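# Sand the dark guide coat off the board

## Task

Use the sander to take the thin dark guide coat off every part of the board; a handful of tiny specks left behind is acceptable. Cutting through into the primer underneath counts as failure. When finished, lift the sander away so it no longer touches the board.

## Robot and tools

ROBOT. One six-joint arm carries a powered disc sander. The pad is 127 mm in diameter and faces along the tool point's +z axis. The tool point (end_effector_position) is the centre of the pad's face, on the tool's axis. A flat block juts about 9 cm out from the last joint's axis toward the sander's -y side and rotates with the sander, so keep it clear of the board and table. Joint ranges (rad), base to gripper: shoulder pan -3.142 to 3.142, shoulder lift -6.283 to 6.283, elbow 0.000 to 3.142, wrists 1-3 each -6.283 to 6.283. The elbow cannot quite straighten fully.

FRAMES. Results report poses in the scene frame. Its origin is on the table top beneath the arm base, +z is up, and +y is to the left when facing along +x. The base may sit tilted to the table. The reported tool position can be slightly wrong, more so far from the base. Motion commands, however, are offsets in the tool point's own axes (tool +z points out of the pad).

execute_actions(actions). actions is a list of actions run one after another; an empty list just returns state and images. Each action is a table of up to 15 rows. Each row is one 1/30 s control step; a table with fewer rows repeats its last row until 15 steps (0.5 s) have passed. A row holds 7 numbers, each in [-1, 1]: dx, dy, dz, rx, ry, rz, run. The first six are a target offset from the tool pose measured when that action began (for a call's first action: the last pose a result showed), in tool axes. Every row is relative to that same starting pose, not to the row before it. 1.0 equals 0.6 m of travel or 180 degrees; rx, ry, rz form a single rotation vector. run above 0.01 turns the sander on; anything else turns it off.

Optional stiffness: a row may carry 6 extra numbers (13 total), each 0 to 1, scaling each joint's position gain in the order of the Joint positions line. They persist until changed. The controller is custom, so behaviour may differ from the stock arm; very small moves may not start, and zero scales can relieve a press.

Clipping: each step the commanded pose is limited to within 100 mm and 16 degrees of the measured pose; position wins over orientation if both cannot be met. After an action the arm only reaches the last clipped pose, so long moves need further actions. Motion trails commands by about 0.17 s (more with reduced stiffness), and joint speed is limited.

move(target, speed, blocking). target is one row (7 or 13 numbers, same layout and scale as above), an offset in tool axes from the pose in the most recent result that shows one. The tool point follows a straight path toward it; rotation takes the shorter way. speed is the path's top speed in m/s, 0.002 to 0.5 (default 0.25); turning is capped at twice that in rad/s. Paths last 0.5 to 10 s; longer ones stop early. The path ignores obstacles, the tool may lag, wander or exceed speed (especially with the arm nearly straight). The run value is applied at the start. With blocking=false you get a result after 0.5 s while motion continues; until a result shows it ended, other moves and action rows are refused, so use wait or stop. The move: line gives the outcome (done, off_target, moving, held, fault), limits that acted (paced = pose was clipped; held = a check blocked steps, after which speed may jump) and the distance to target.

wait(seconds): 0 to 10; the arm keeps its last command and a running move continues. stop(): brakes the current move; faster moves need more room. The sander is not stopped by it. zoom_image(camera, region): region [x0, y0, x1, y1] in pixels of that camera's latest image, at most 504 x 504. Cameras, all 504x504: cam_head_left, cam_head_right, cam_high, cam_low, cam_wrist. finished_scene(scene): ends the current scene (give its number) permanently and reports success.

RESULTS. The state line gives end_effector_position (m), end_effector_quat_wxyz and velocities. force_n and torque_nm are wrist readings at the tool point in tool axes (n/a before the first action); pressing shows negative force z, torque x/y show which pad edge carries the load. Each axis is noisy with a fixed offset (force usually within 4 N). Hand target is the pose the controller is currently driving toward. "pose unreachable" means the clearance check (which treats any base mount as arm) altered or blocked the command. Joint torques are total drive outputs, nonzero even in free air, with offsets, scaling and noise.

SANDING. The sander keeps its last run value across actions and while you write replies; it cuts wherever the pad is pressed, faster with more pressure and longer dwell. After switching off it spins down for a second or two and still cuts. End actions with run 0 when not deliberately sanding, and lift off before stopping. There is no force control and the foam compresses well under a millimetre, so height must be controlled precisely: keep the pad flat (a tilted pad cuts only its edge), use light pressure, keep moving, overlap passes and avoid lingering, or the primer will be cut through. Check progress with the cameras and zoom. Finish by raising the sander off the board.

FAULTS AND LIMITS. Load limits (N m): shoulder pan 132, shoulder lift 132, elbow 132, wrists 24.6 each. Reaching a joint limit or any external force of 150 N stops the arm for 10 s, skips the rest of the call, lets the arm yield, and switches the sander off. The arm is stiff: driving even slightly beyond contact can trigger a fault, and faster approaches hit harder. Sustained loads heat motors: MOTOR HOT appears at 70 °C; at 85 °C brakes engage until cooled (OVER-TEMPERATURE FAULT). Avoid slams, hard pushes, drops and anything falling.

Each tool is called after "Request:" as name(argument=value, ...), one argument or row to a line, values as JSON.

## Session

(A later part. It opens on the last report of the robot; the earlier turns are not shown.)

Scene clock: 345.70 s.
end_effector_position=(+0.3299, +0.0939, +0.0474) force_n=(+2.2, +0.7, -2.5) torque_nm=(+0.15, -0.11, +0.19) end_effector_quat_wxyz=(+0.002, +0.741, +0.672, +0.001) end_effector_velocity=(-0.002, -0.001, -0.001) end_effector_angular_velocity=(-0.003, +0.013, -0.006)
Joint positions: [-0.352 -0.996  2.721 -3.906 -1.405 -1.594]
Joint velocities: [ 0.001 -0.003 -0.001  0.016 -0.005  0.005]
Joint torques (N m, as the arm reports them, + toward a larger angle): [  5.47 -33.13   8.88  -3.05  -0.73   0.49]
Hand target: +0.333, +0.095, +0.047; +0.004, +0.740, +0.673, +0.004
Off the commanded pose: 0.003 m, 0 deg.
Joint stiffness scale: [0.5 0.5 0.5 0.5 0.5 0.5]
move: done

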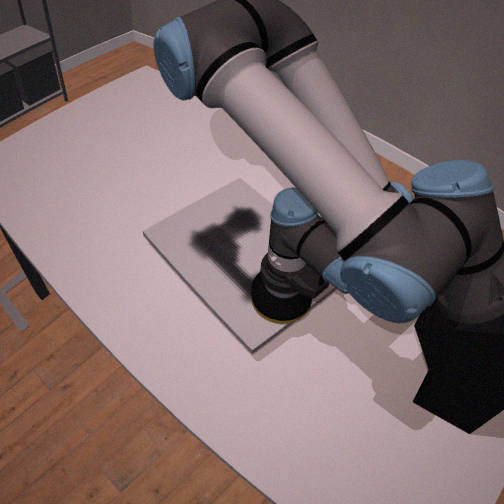

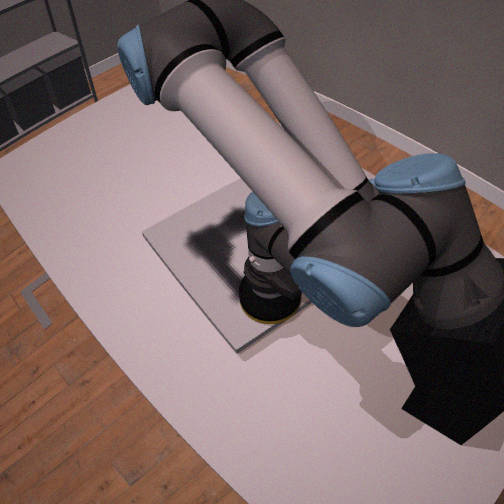

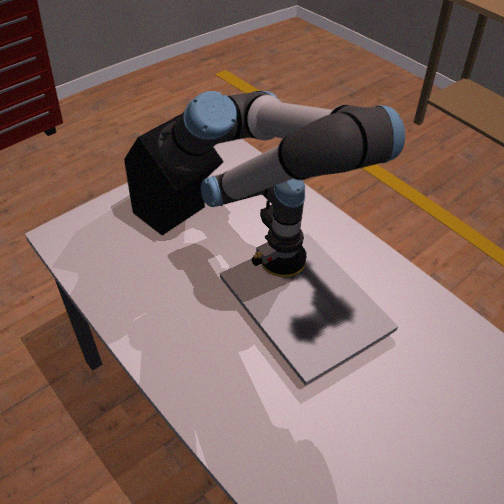

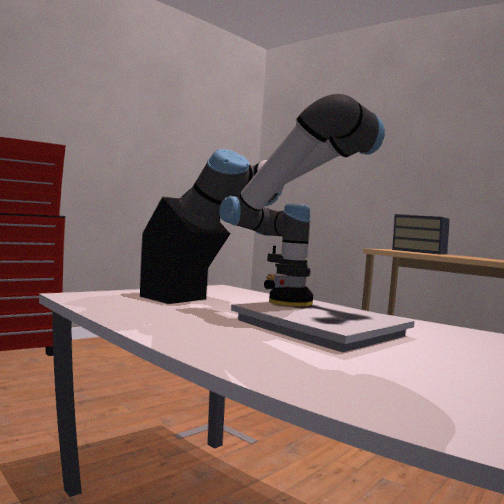

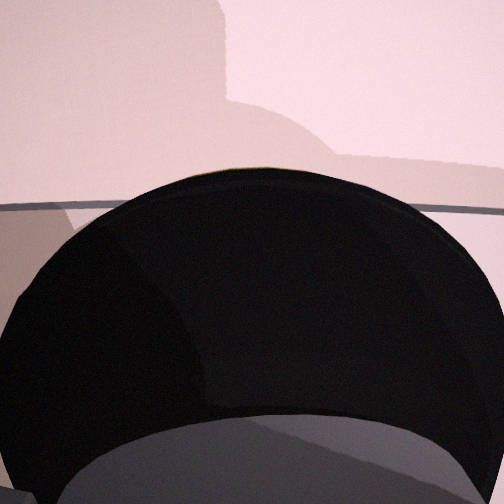

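Request:
execute_actions(
  actions=[
    [[0,0,0.004,0,0,0,1],[0,0,0.0065,0,0,0,1],[0,0,0.008,0,0,0,1],[-0.0007,-0.0005,0.0103,0.0009,-0.0001,0.0003,1],[-0.0014,-0.0011,0.0128,0.0019,-0.0002,0.0005,1],[-0.0021,-0.0016,0.0153,0.0029,-0.0002,0.0008,1],[-0.0028,-0.0022,0.0176,0.0039,-0.0003,0.0011,1],[-0.0035,-0.0027,0.0199,0.0048,-0.0004,0.0013,1],[-0.0042,-0.0032,0.0224,0.0058,-0.0005,0.0016,1],[-0.0049,-0.0037,0.0247,0.0067,-0.0005,0.0018,1],[-0.0053,-0.0041,0.0262,0.0073,-0.0006,0.002,1],[-0.0056,-0.0043,0.0272,0.0077,-0.0006,0.0021,1]],
  ],
)

Request:
execute_actions(
  actions=[
    [[-0.0045,0.001,0.0193,0.008,-0.0006,0.0019,1],[-0.0036,0.006,0.0198,0.0083,-0.0006,0.0017,1],[-0.0026,0.0104,0.0201,0.0087,-0.0006,0.0016,1],[-0.002,0.0143,0.02,0.0089,-0.0006,0.0016,1],[-0.0014,0.0183,0.02,0.009,-0.0006,0.0016,1],[-0.0008,0.0221,0.0199,0.0092,-0.0006,0.0017,1],[-0.0002,0.0261,0.0198,0.0094,-0.0006,0.0017,1],[0.0003,0.03,0.0198,0.0096,-0.0006,0.0017,1],[0.0009,0.0338,0.0197,0.0097,-0.0006,0.0017,1],[0.0015,0.0378,0.0197,0.0099,-0.0006,0.0018,1],[0.002,0.0417,0.0196,0.0101,-0.0006,0.0018,1],[0.0026,0.0456,0.0196,0.0103,-0.0006,0.0018,1],[0.0032,0.0495,0.0195,0.0104,-0.0006,0.0018,1],[0.0037,0.0535,0.0195,0.0106,-0.0006,0.0019,1],[0.0044,0.0574,0.0194,0.0108,-0.0006,0.0019,1]],
  ],
)

Request:
execute_actions(
  actions=[
    [[-0.0009,0.0129,0.0194,0.011,-0.0006,0.0019,1],[-0.0005,0.0156,0.0194,0.0111,-0.0006,0.0019,1],[-0.0002,0.0183,0.0194,0.0113,-0.0006,0.0019,1],[0.0002,0.0211,0.0195,0.0114,-0.0006,0.0019,1],[0.0005,0.0238,0.0195,0.0116,-0.0006,0.0019,1],[0.0009,0.0265,0.0195,0.0117,-0.0006,0.0019,1],[0.0012,0.0292,0.0196,0.0119,-0.0006,0.0019,1],[0.0016,0.0319,0.0196,0.012,-0.0007,0.002,1],[0.002,0.0347,0.0196,0.0121,-0.0007,0.002,1],[0.0023,0.0374,0.0197,0.0123,-0.0007,0.002,1],[0.0027,0.0401,0.0197,0.0124,-0.0007,0.002,1],[0.003,0.0428,0.0198,0.0126,-0.0007,0.002,1],[0.0034,0.0456,0.0198,0.0127,-0.0007,0.002,1],[0.0037,0.0483,0.0199,0.0129,-0.0007,0.002,1],[0.0041,0.051,0.0199,0.013,-0.0007,0.002,1]],
  ],
)

Request:
execute_actions(
  actions=[
    [[-0.001,0.0075,0.02,0.0131,-0.0007,0.002,1],[-0.0006,0.0102,0.0201,0.0132,-0.0007,0.002,1],[-0.0003,0.0129,0.0202,0.0134,-0.0007,0.002,1],[0.0001,0.0156,0.0203,0.0135,-0.0007,0.002,1],[0.0004,0.0184,0.0204,0.0136,-0.0007,0.002,1],[0.0008,0.0211,0.0205,0.0138,-0.0007,0.002,1],[0.0011,0.0238,0.0206,0.0139,-0.0007,0.002,1],[0.0015,0.0265,0.0207,0.0141,-0.0008,0.0021,1],[0.0018,0.0292,0.0208,0.0142,-0.0008,0.0021,1],[0.0022,0.0319,0.0209,0.0143,-0.0008,0.0021,1],[0.0025,0.0346,0.021,0.0145,-0.0008,0.0021,1],[0.0029,0.0374,0.0211,0.0146,-0.0008,0.0021,1],[0.0032,0.0401,0.0213,0.0147,-0.0008,0.0021,1],[0.0036,0.0428,0.0214,0.0149,-0.0008,0.0021,1],[0.0039,0.0455,0.0215,0.015,-0.0008,0.0021,1]],
  ],
)

Request:
execute_actions(
  actions=[
    [[-0.0012,0.002,0.0217,0.0152,-0.0008,0.0021,1],[-0.0008,0.0047,0.0218,0.0153,-0.0008,0.0021,1],[-0.0005,0.0074,0.022,0.0155,-0.0008,0.0021,1],[-0.0001,0.0101,0.0222,0.0156,-0.0008,0.0021,1],[0.0002,0.0129,0.0223,0.0158,-0.0008,0.0022,1],[0.0006,0.0156,0.0225,0.0159,-0.0008,0.0022,1],[0.0009,0.0183,0.0227,0.0161,-0.0008,0.0022,1],[0.0013,0.021,0.0228,0.0162,-0.0009,0.0022,1],[0.0016,0.0237,0.023,0.0163,-0.0009,0.0022,1],[0.002,0.0264,0.0232,0.0165,-0.0009,0.0022,1],[0.0023,0.0291,0.0234,0.0166,-0.0009,0.0022,1],[0.0027,0.0319,0.0235,0.0168,-0.0009,0.0023,1],[0.003,0.0346,0.0237,0.0169,-0.0009,0.0023,1],[0.0034,0.0373,0.0239,0.0171,-0.0009,0.0023,1],[0.0037,0.04,0.0241,0.0172,-0.0009,0.0023,1]],
  ],
)

Request:
execute_actions(
  actions=[
    [[-0.0015,-0.0035,0.0244,0.0173,-0.0009,0.0023,1],[-0.0012,-0.0008,0.0246,0.0174,-0.0009,0.0023,1],[-0.0008,0.0019,0.0248,0.0176,-0.0009,0.0023,1],[-0.0005,0.0046,0.0251,0.0177,-0.0009,0.0023,1],[-0.0002,0.0073,0.0253,0.0179,-0.0009,0.0024,1],[0.0002,0.01,0.0255,0.018,-0.0009,0.0024,1],[0.0005,0.0127,0.0257,0.0182,-0.0009,0.0024,1],[0.0009,0.0155,0.026,0.0183,-0.001,0.0024,1],[0.0012,0.0182,0.0262,0.0184,-0.001,0.0024,1],[0.0015,0.0209,0.0264,0.0186,-0.001,0.0024,1],[0.0019,0.0236,0.0267,0.0187,-0.001,0.0024,1],[0.0022,0.0263,0.0269,0.0189,-0.001,0.0025,1],[0.0025,0.029,0.0271,0.019,-0.001,0.0025,1],[0.0029,0.0317,0.0274,0.0192,-0.001,0.0025,1],[0.0032,0.0344,0.0276,0.0193,-0.001,0.0025,1]],
  ],
)

Request:
execute_actions(
  actions=[
    [[-0.002,-0.0091,0.0279,0.0194,-0.001,0.0025,1],[-0.0017,-0.0064,0.0282,0.0195,-0.001,0.0025,1],[-0.0014,-0.0037,0.0284,0.0197,-0.001,0.0025,1],[-0.0011,-0.001,0.0287,0.0198,-0.001,0.0025,1],[-0.0007,0.0017,0.029,0.0199,-0.001,0.0025,1],[-0.0004,0.0044,0.0292,0.0201,-0.001,0.0025,1],[-0.0001,0.0071,0.0295,0.0202,-0.001,0.0025,1],[0.0002,0.0098,0.0297,0.0204,-0.0011,0.0026,1],[0.0005,0.0125,0.03,0.0205,-0.0011,0.0026,1],[0.0008,0.0152,0.0303,0.0206,-0.0011,0.0026,1],[0.0011,0.0179,0.0305,0.0208,-0.0011,0.0026,1],[0.0015,0.0206,0.0308,0.0209,-0.0011,0.0026,1],[0.0018,0.0233,0.0311,0.021,-0.0011,0.0026,1],[0.0021,0.026,0.0313,0.0212,-0.0011,0.0026,1],[0.0024,0.0287,0.0316,0.0213,-0.0011,0.0026,1]],
  ],
)

Request:
execute_actions(
  actions=[
    [[-0.0027,-0.0148,0.032,0.0214,-0.0011,0.0026,1],[-0.0024,-0.0121,0.0323,0.0215,-0.0011,0.0026,1],[-0.0021,-0.0093,0.0326,0.0217,-0.0011,0.0026,1],[-0.0017,-0.0066,0.033,0.0218,-0.0011,0.0026,1],[-0.0014,-0.0039,0.0333,0.0219,-0.0011,0.0027,1],[-0.0011,-0.0011,0.0336,0.0221,-0.0011,0.0027,1],[-0.0008,0.0016,0.0339,0.0222,-0.0011,0.0027,1],[-0.0005,0.0044,0.0342,0.0224,-0.0012,0.0027,1],[-0.0001,0.0071,0.0346,0.0225,-0.0012,0.0027,1],[0.0002,0.0098,0.0349,0.0226,-0.0012,0.0027,1],[0.0005,0.0126,0.0352,0.0228,-0.0012,0.0027,1],[0.0008,0.0153,0.0355,0.0229,-0.0012,0.0028,1],[0.0012,0.018,0.0359,0.023,-0.0012,0.0028,1],[0.0015,0.0208,0.0362,0.0232,-0.0012,0.0028,1],[0.0018,0.0235,0.0365,0.0233,-0.0012,0.0028,1]],
  ],
)

Request:
execute_actions(
  actions=[
    [[-0.0034,-0.02,0.0369,0.0235,-0.0012,0.0028,1],[-0.0031,-0.0173,0.0373,0.0236,-0.0012,0.0028,1],[-0.0027,-0.0145,0.0376,0.0238,-0.0012,0.0028,1],[-0.0024,-0.0118,0.038,0.0239,-0.0012,0.0028,1],[-0.0021,-0.009,0.0383,0.024,-0.0013,0.0029,1],[-0.0018,-0.0063,0.0387,0.0242,-0.0013,0.0029,1],[-0.0014,-0.0035,0.039,0.0243,-0.0013,0.0029,1],[-0.0011,-0.0008,0.0394,0.0245,-0.0013,0.0029,1],[-0.0008,0.0019,0.0397,0.0246,-0.0013,0.0029,1],[-0.0005,0.0047,0.0401,0.0247,-0.0013,0.0029,1],[-0.0001,0.0074,0.0404,0.0249,-0.0013,0.0029,1],[0.0002,0.0102,0.0408,0.025,-0.0014,0.003,1],[0.0005,0.0129,0.0411,0.0251,-0.0014,0.003,1],[0.0009,0.0157,0.0415,0.0253,-0.0014,0.003,1],[0.0012,0.0184,0.0418,0.0254,-0.0014,0.003,1]],
  ],
)

Request:
execute_actions(
  actions=[
    [[-0.004,-0.0251,0.042,0.0255,-0.0014,0.003,1],[-0.0037,-0.022,0.042,0.0255,-0.0014,0.003,1],[-0.0033,-0.019,0.0421,0.0255,-0.0014,0.003,1],[-0.009,-0.029,0.0424,0.0258,-0.001,0.0032,1],[-0.0193,-0.0392,0.0427,0.0261,-0.0005,0.0035,1],[-0.0236,-0.0394,0.0427,0.0261,-0.0003,0.0036,1],[-0.028,-0.0396,0.0427,0.0262,-0.0002,0.0036,1],[-0.0323,-0.0398,0.0428,0.0262,0.0,0.0037,1],[-0.0367,-0.0401,0.0428,0.0262,0.0001,0.0037,1],[-0.041,-0.0403,0.0428,0.0262,0.0002,0.0038,1],[-0.0454,-0.0405,0.0428,0.0263,0.0004,0.0038,1],[-0.0497,-0.0407,0.0428,0.0263,0.0005,0.0039,1],[-0.0541,-0.0409,0.0429,0.0263,0.0006,0.0039,1],[-0.0584,-0.0412,0.0429,0.0264,0.0008,0.004,1],[-0.0628,-0.0414,0.0429,0.0264,0.0009,0.004,1]],
  ],
)

Request:
execute_actions(
  actions=[
    [[-0.0285,-0.0534,0.0429,0.0264,0.001,0.004,1],[-0.0313,-0.0536,0.0429,0.0264,0.0011,0.004,1],[-0.0341,-0.0537,0.0429,0.0264,0.0012,0.0041,1],[-0.0369,-0.0539,0.0429,0.0265,0.0013,0.0041,1],[-0.0397,-0.0541,0.043,0.0265,0.0014,0.0041,1],[-0.0425,-0.0542,0.043,0.0265,0.0015,0.0042,1],[-0.0453,-0.0544,0.043,0.0265,0.0016,0.0042,1],[-0.0481,-0.0546,0.043,0.0266,0.0018,0.0043,1],[-0.0509,-0.0547,0.043,0.0266,0.0019,0.0043,1],[-0.0537,-0.0549,0.043,0.0266,0.002,0.0043,1],[-0.0565,-0.055,0.043,0.0266,0.0021,0.0044,1],[-0.0593,-0.0552,0.0431,0.0266,0.0022,0.0044,1],[-0.0621,-0.0554,0.0431,0.0267,0.0023,0.0044,1],[-0.0649,-0.0555,0.0431,0.0267,0.0024,0.0045,1],[-0.0677,-0.0557,0.0431,0.0267,0.0025,0.0045,1]],
  ],
)

Request:
execute_actions(
  actions=[
    [[-0.0256,-0.0544,0.0431,0.0267,0.0026,0.0045,1],[-0.0284,-0.0546,0.0431,0.0267,0.0027,0.0045,1],[-0.0312,-0.0547,0.0432,0.0267,0.0028,0.0046,1],[-0.034,-0.0549,0.0432,0.0267,0.0029,0.0046,1],[-0.0368,-0.055,0.0432,0.0268,0.0031,0.0047,1],[-0.0396,-0.0552,0.0432,0.0268,0.0032,0.0047,1],[-0.0424,-0.0553,0.0433,0.0268,0.0033,0.0048,1],[-0.0452,-0.0555,0.0433,0.0268,0.0034,0.0048,1],[-0.0479,-0.0556,0.0433,0.0268,0.0035,0.0048,1],[-0.0507,-0.0558,0.0434,0.0268,0.0036,0.0049,1],[-0.0535,-0.0559,0.0434,0.0268,0.0037,0.0049,1],[-0.0563,-0.0561,0.0434,0.0269,0.0039,0.005,1],[-0.0591,-0.0562,0.0434,0.0269,0.004,0.005,1],[-0.0619,-0.0564,0.0435,0.0269,0.0041,0.0051,1],[-0.0647,-0.0565,0.0435,0.0269,0.0042,0.0051,1]],
  ],
)

Request:
execute_actions(
  actions=[
    [[-0.0225,-0.0552,0.0435,0.0269,0.0044,0.0051,1],[-0.0253,-0.0554,0.0435,0.0269,0.0045,0.0051,1],[-0.0281,-0.0555,0.0436,0.0269,0.0046,0.0052,1],[-0.0309,-0.0557,0.0436,0.0269,0.0047,0.0052,1],[-0.0337,-0.0558,0.0436,0.0269,0.0049,0.0053,1],[-0.0365,-0.056,0.0436,0.0269,0.005,0.0053,1],[-0.0393,-0.0561,0.0437,0.0269,0.0051,0.0054,1],[-0.0421,-0.0563,0.0437,0.027,0.0052,0.0054,1],[-0.0448,-0.0564,0.0437,0.027,0.0053,0.0054,1],[-0.0476,-0.0566,0.0438,0.027,0.0054,0.0055,1],[-0.0504,-0.0567,0.0438,0.027,0.0055,0.0055,1],[-0.0532,-0.0569,0.0438,0.027,0.0057,0.0056,1],[-0.056,-0.057,0.0438,0.027,0.0058,0.0056,1],[-0.0588,-0.0572,0.0439,0.027,0.0059,0.0057,1],[-0.0616,-0.0573,0.0439,0.027,0.006,0.0057,1]],
  ],
)

Request:
execute_actions(
  actions=[
    [[-0.0195,-0.056,0.0439,0.027,0.0061,0.0057,1],[-0.0223,-0.0562,0.0439,0.027,0.0062,0.0057,1],[-0.0251,-0.0563,0.044,0.027,0.0064,0.0058,1],[-0.0279,-0.0565,0.044,0.027,0.0065,0.0058,1],[-0.0307,-0.0566,0.044,0.0271,0.0066,0.0059,1],[-0.0335,-0.0568,0.0441,0.0271,0.0068,0.0059,1],[-0.0363,-0.0569,0.0441,0.0271,0.0069,0.006,1],[-0.0391,-0.0571,0.0442,0.0271,0.0071,0.006,1],[-0.0419,-0.0572,0.0442,0.0271,0.0072,0.0061,1],[-0.0375,-0.0528,0.0422,0.0256,0.0064,0.0056,1],[-0.0332,-0.0485,0.0402,0.0241,0.0056,0.0052,1]],
  ],
)

Request:
execute_actions(
  actions=[
    [[0.0028,-0.0474,0.0402,0.0241,0.0056,0.0052,1],[0.0028,-0.0474,0.0402,0.0241,0.0056,0.0052,1],[0.0028,-0.0474,0.0402,0.0241,0.0056,0.0052,1],[0.0028,-0.0474,0.0402,0.0241,0.0056,0.0052,1],[0.0028,-0.0474,0.0402,0.0241,0.0056,0.0052,1],[0.0028,-0.0474,0.0402,0.0241,0.0056,0.0052,1],[0.0028,-0.0474,0.0402,0.0241,0.0056,0.0052,1],[0.0028,-0.0474,0.0402,0.0241,0.0056,0.0052,1],[0.0028,-0.0474,0.0402,0.0241,0.0056,0.0052,1],[0.0021,-0.0356,0.0302,0.0181,0.0042,0.0039,1],[0.0014,-0.0237,0.0201,0.012,0.0028,0.0026,1],[0.0007,-0.0119,0.01,0.006,0.0014,0.0013,1],[0,0,0,0,0,0,1],[0,0,-0.008,0,0,0,0],[0,0,-0.016,0,0,0,0]],
  ],
)

Request:
wait(
  seconds=0.5,
)

Scene clock: 359.37 s.
end_effector_position=(+0.3288, +0.0931, +0.0425) force_n=(-0.6, +3.4, -42.1) torque_nm=(+0.66, +0.20, +0.01) end_effector_quat_wxyz=(+0.000, +0.741, +0.671, -0.000) end_effector_velocity=(-0.001, -0.000, -0.001) end_effector_angular_velocity=(-0.001, +0.003, +0.000)
Joint positions: [-0.352 -0.977  2.713 -3.912 -1.406 -1.593]
Joint velocities: [-0.     0.002 -0.     0.001 -0.001 -0.001]
Joint torques (N m, as the arm reports them, + toward a larger angle): [  4.56 -19.33   3.64   0.65  -0.21   0.62]
Hand target: +0.327, +0.091, +0.032; -0.007, +0.743, +0.669, -0.007
Off the commanded pose: 0.012 m, 1 deg.
Joint stiffness scale: [0.5 0.5 0.5 0.5 0.5 0.5]

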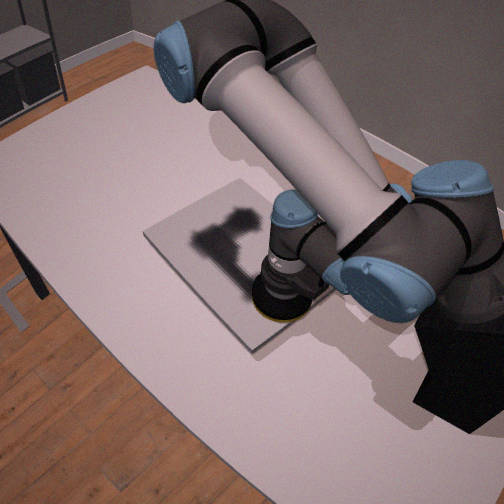

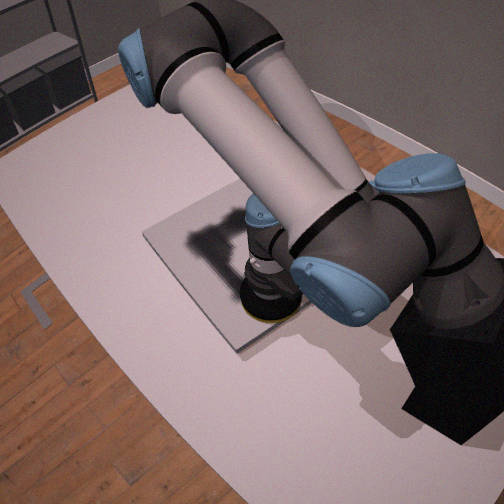

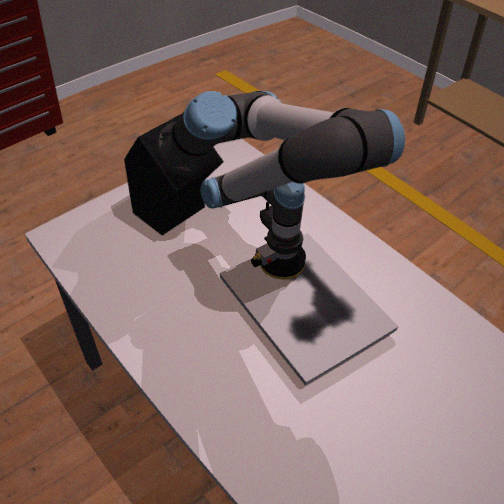

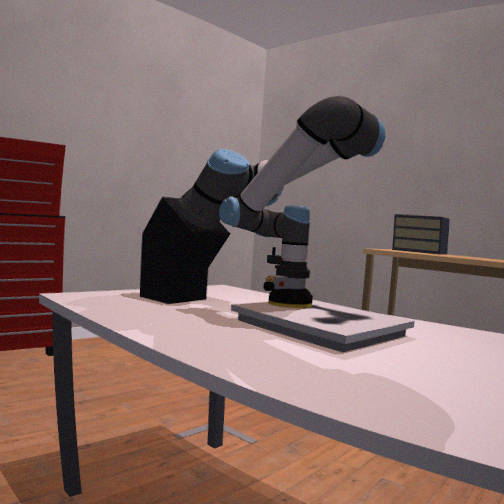

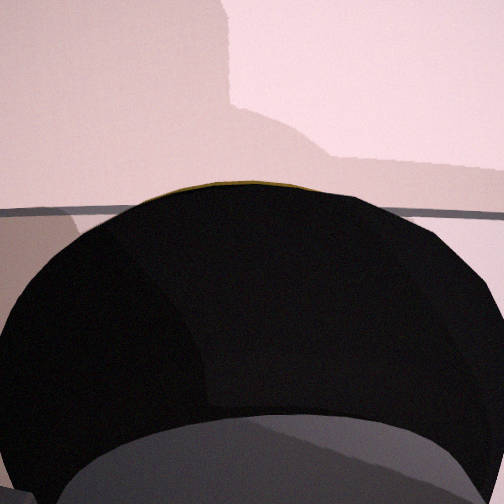

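Scene clock: 359.87 s.
end_effector_position=(+0.3533, +0.0932, +0.0424) force_n=(-1.2, -1.1, -43.6) torque_nm=(+0.19, +0.43, -0.23) end_effector_quat_wxyz=(+0.001, +0.741, +0.671, +0.000) end_effector_velocity=(+0.084, +0.001, -0.000) end_effector_angular_velocity=(+0.001, -0.020, +0.002)
Joint positions: [-0.341 -1.062  2.665 -3.782 -1.411 -1.585]
Joint velocities: [ 0.036 -0.239 -0.167  0.381 -0.018  0.031]
Joint torques (N m, as the arm reports them, + toward a larger angle): [  5.22 -20.77   1.17   1.32  -0.72   0.59]
Hand target: +0.364, +0.092, +0.033; -0.010, +0.743, +0.669, -0.010
Off the commanded pose: 0.015 m, 2 deg.
Joint stiffness scale: [0.5 0.5 0.5 0.5 0.5 0.5]

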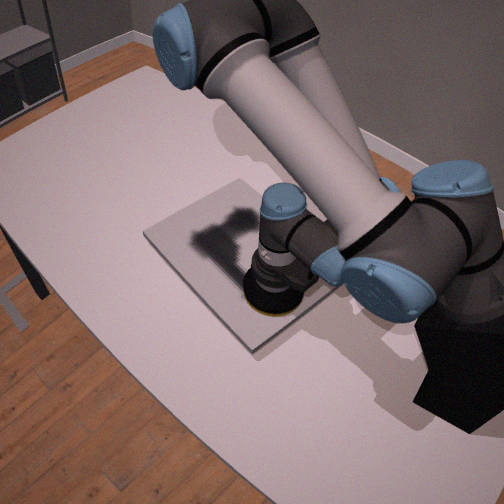

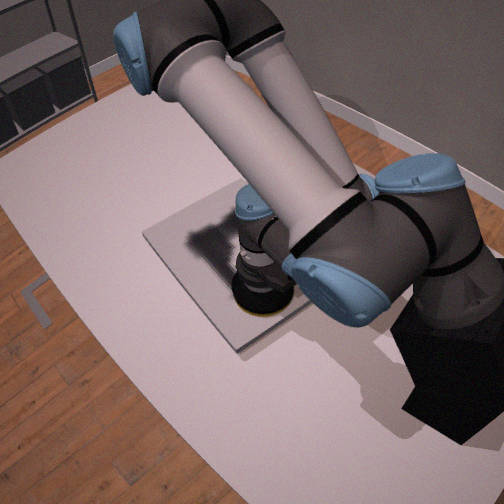

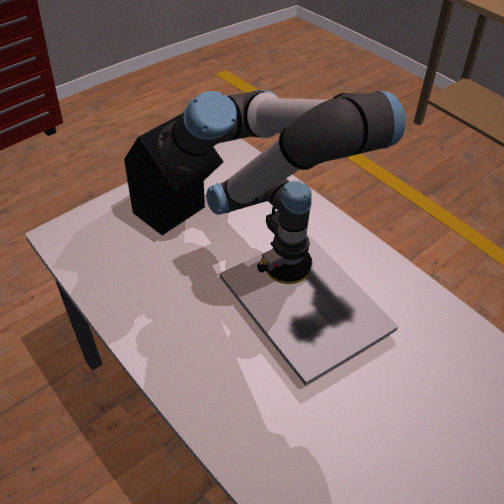

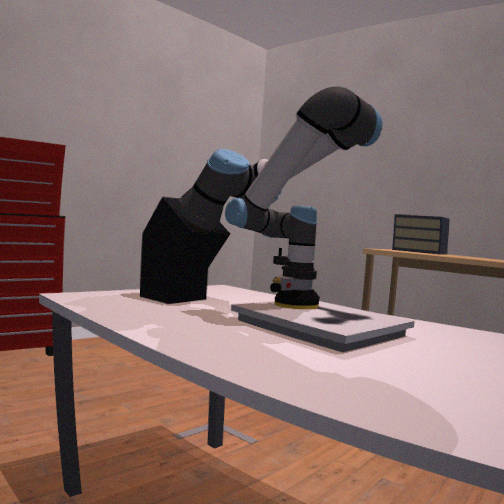

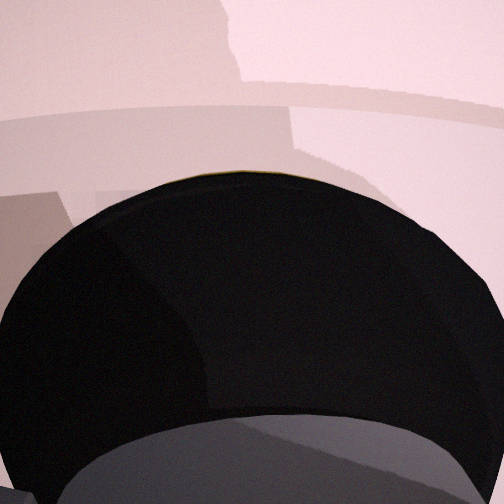

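Scene clock: 360.37 s.
end_effector_position=(+0.3806, +0.0936, +0.0423) force_n=(-3.3, +0.6, -50.0) torque_nm=(-0.21, +0.68, -0.09) end_effector_quat_wxyz=(-0.000, +0.741, +0.671, -0.000) end_effector_velocity=(+0.055, +0.002, -0.000) end_effector_angular_velocity=(+0.003, +0.001, +0.001)
Joint positions: [-0.33  -1.136  2.606 -3.649 -1.418 -1.576]
Joint velocities: [ 0.022 -0.125 -0.121  0.245 -0.009  0.017]
Joint torques (N m, as the arm reports them, + toward a larger angle): [  4.17 -21.03  -0.18   1.78  -0.34   0.67]
Hand target: +0.384, +0.093, +0.032; -0.013, +0.743, +0.669, -0.013
Off the commanded pose: 0.012 m, 2 deg.
Joint stiffness scale: [0.5 0.5 0.5 0.5 0.5 0.5]

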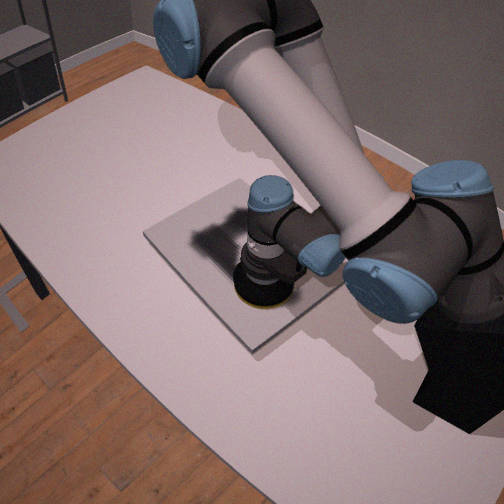

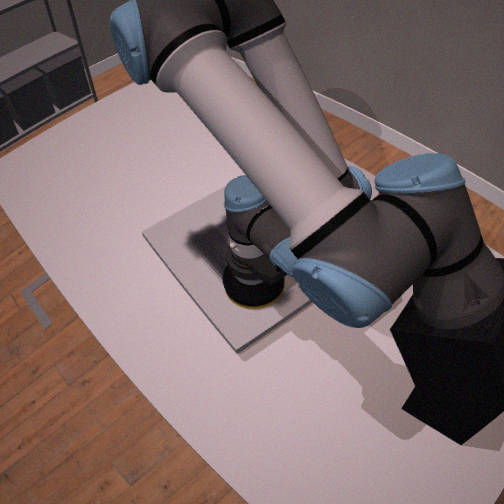

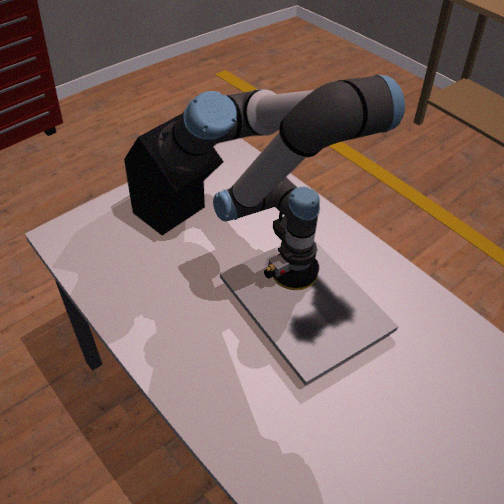

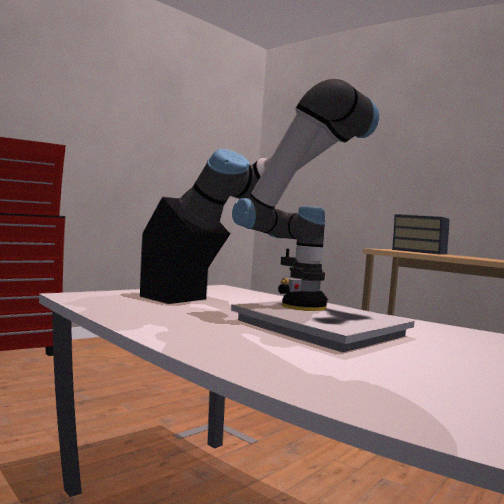

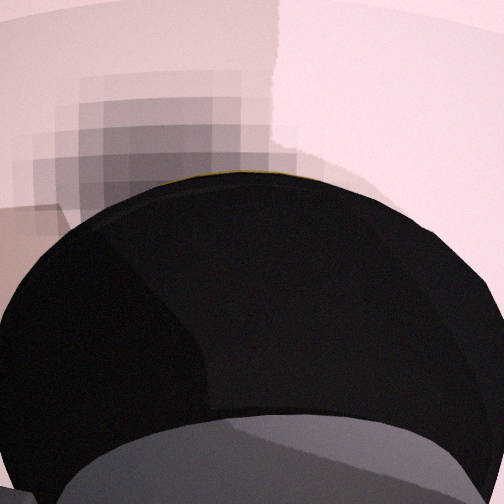

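Scene clock: 360.87 s.
end_effector_position=(+0.4084, +0.0939, +0.0423) force_n=(+5.5, -1.4, -50.0) torque_nm=(+0.23, -0.57, -0.30) end_effector_quat_wxyz=(-0.000, +0.741, +0.672, -0.000) end_effector_velocity=(+0.057, +0.000, +0.000) end_effector_angular_velocity=(-0.004, -0.003, +0.004)
Joint positions: [-0.32  -1.189  2.545 -3.536 -1.423 -1.568]
Joint velocities: [ 0.02  -0.089 -0.128  0.211 -0.015  0.013]
Joint torques (N m, as the arm reports them, + toward a larger angle): [  4.87 -18.98  -1.15   2.23  -0.6    0.63]
Hand target: +0.408, +0.093, +0.030; -0.016, +0.743, +0.669, -0.016
Off the commanded pose: 0.013 m, 3 deg.
Joint stiffness scale: [0.5 0.5 0.5 0.5 0.5 0.5]

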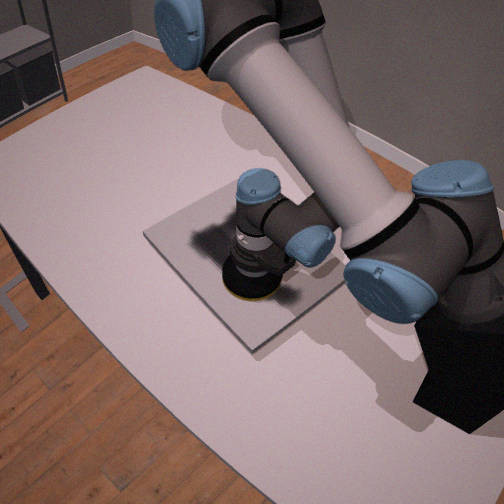

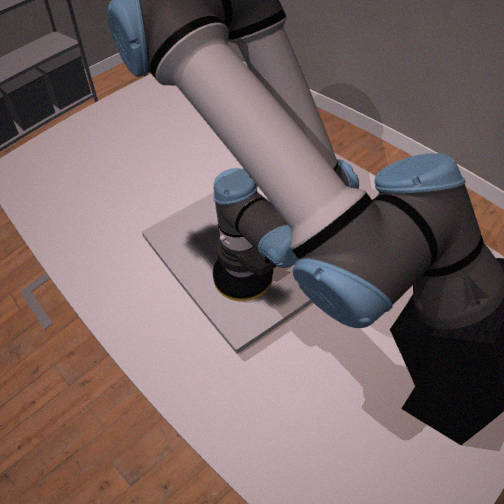

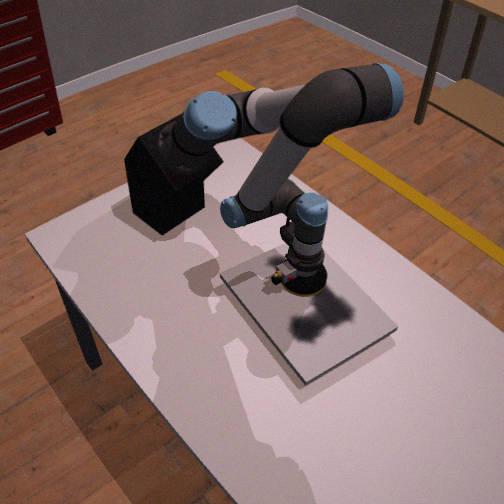

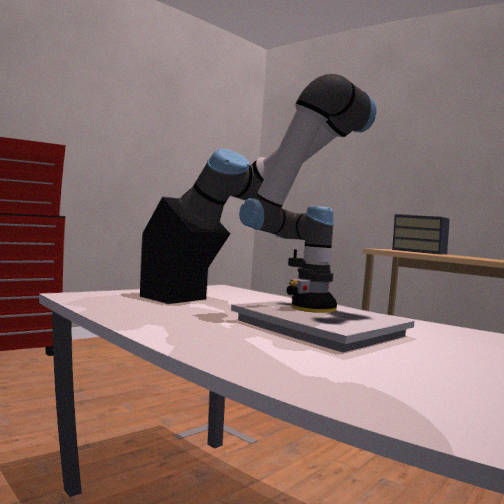

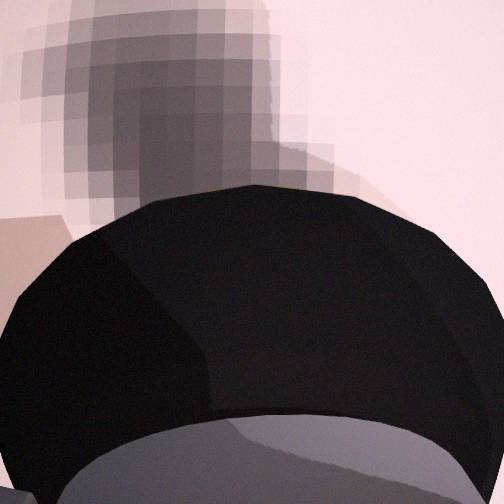

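Scene clock: 361.37 s.
end_effector_position=(+0.4365, +0.0942, +0.0423) force_n=(-6.4, +3.4, -49.6) torque_nm=(+0.44, +1.14, -0.31) end_effector_quat_wxyz=(+0.000, +0.740, +0.672, -0.000) end_effector_velocity=(+0.055, +0.002, -0.000) end_effector_angular_velocity=(+0.004, +0.005, -0.002)
Joint positions: [-0.311 -1.226  2.48  -3.435 -1.429 -1.562]
Joint velocities: [ 0.017 -0.062 -0.133  0.197 -0.007  0.015]
Joint torques (N m, as the arm reports them, + toward a larger angle): [  4.88 -19.81  -1.19   1.96  -0.35   0.61]
Hand target: +0.432, +0.094, +0.029; -0.018, +0.743, +0.669, -0.019
Off the commanded pose: 0.015 m, 3 deg.
Joint stiffness scale: [0.5 0.5 0.5 0.5 0.5 0.5]

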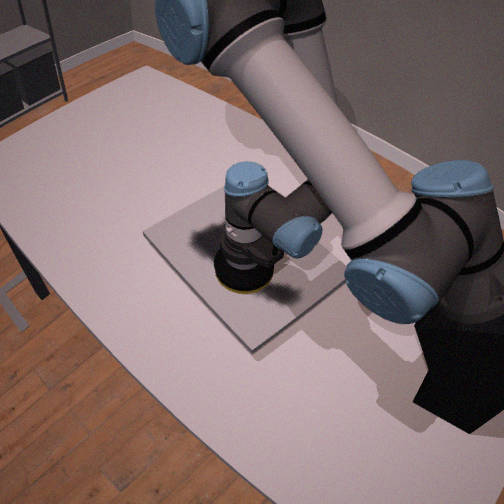

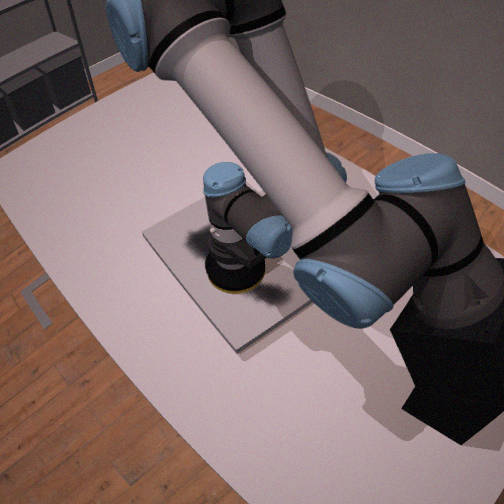

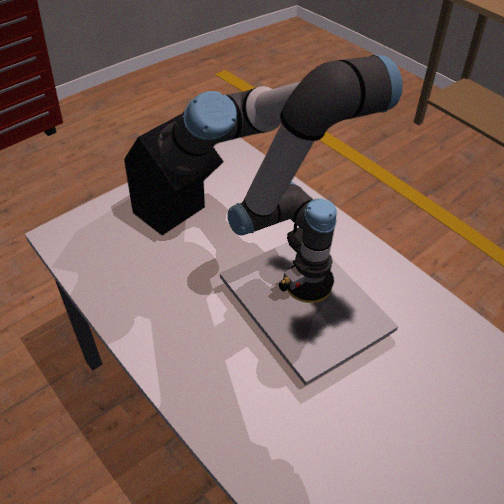

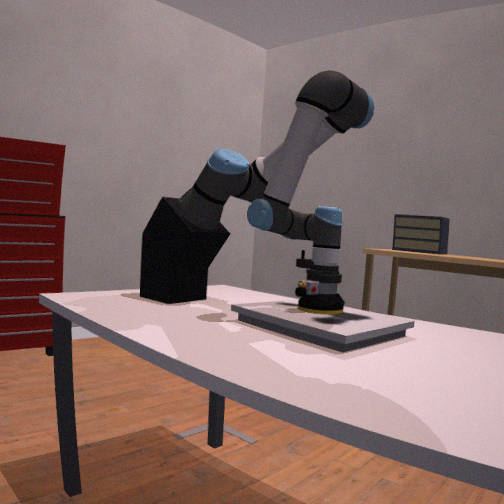

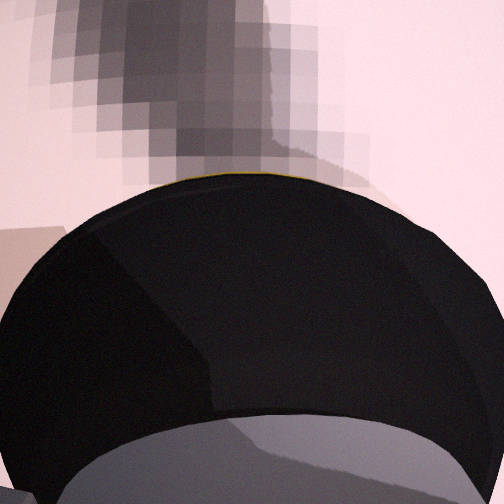

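Scene clock: 361.87 s.
end_effector_position=(+0.4649, +0.0945, +0.0423) force_n=(+2.6, +2.0, -45.8) torque_nm=(-0.35, -0.36, -0.25) end_effector_quat_wxyz=(+0.001, +0.740, +0.673, -0.000) end_effector_velocity=(+0.056, +0.002, +0.000) end_effector_angular_velocity=(+0.004, -0.001, -0.001)
Joint positions: [-0.304 -1.251  2.412 -3.344 -1.434 -1.557]
Joint velocities: [ 0.015 -0.039 -0.136  0.173 -0.005  0.014]
Joint torques (N m, as the arm reports them, + toward a larger angle): [  4.59 -18.56  -2.52   1.97  -0.51   0.52]
Hand target: +0.457, +0.094, +0.027; -0.021, +0.743, +0.669, -0.021
Off the commanded pose: 0.018 m, 4 deg.
Joint stiffness scale: [0.5 0.5 0.5 0.5 0.5 0.5]

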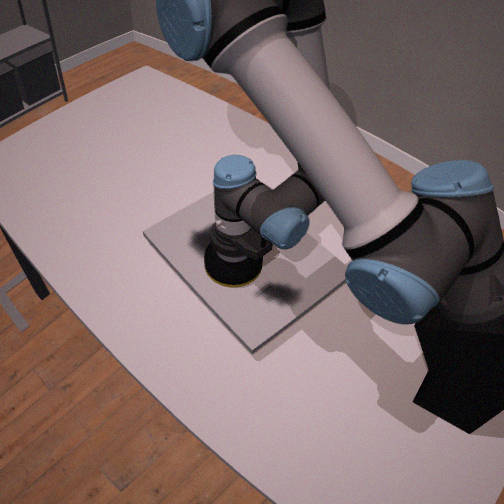

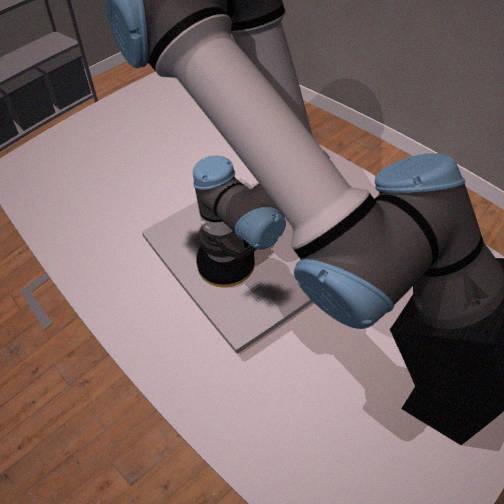

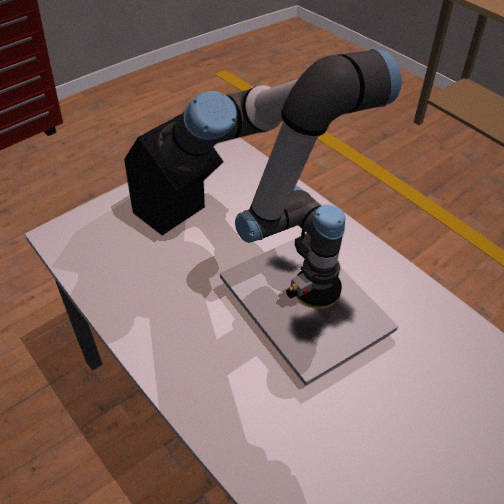

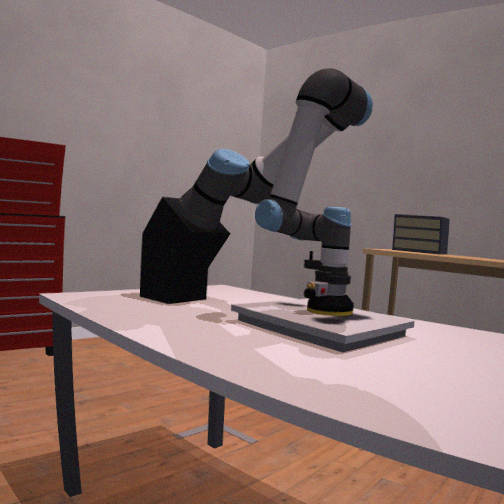

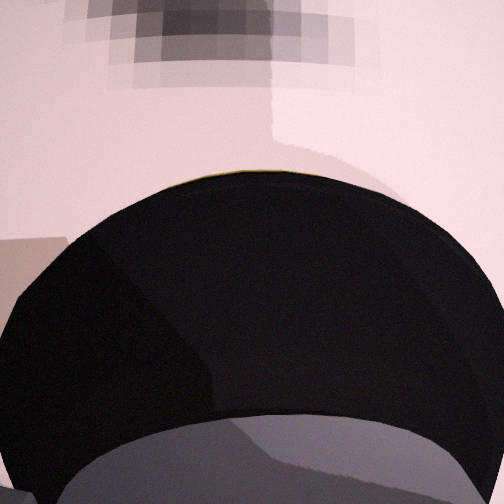

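Scene clock: 362.37 s.
end_effector_position=(+0.4932, +0.0945, +0.0423) force_n=(+8.0, -0.9, -50.0) torque_nm=(+0.46, -1.11, -0.28) end_effector_quat_wxyz=(+0.001, +0.740, +0.673, -0.000) end_effector_velocity=(+0.056, -0.000, +0.000) end_effector_angular_velocity=(-0.005, -0.001, +0.002)
Joint positions: [-0.297 -1.266  2.343 -3.262 -1.438 -1.553]
Joint velocities: [ 0.013 -0.021 -0.139  0.156 -0.013  0.009]
Joint torques (N m, as the arm reports them, + toward a larger angle): [  5.64 -20.38  -2.69   2.01  -0.97   0.42]
Hand target: +0.481, +0.094, +0.025; -0.022, +0.742, +0.669, -0.023
Off the commanded pose: 0.022 m, 4 deg.
Joint stiffness scale: [0.5 0.5 0.5 0.5 0.5 0.5]

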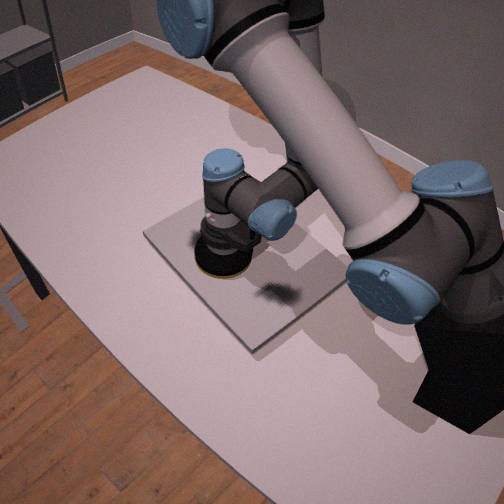

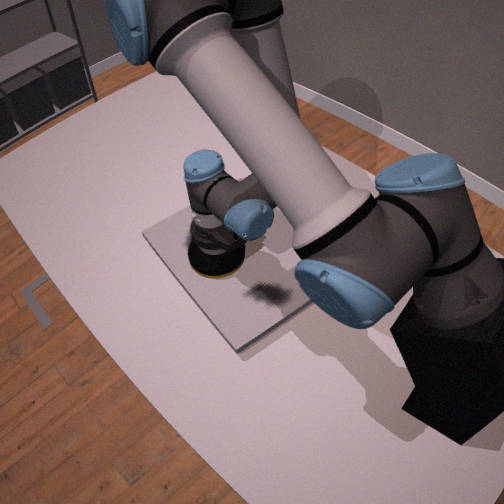

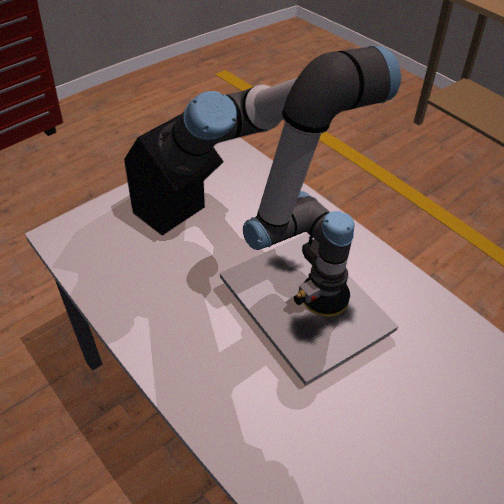

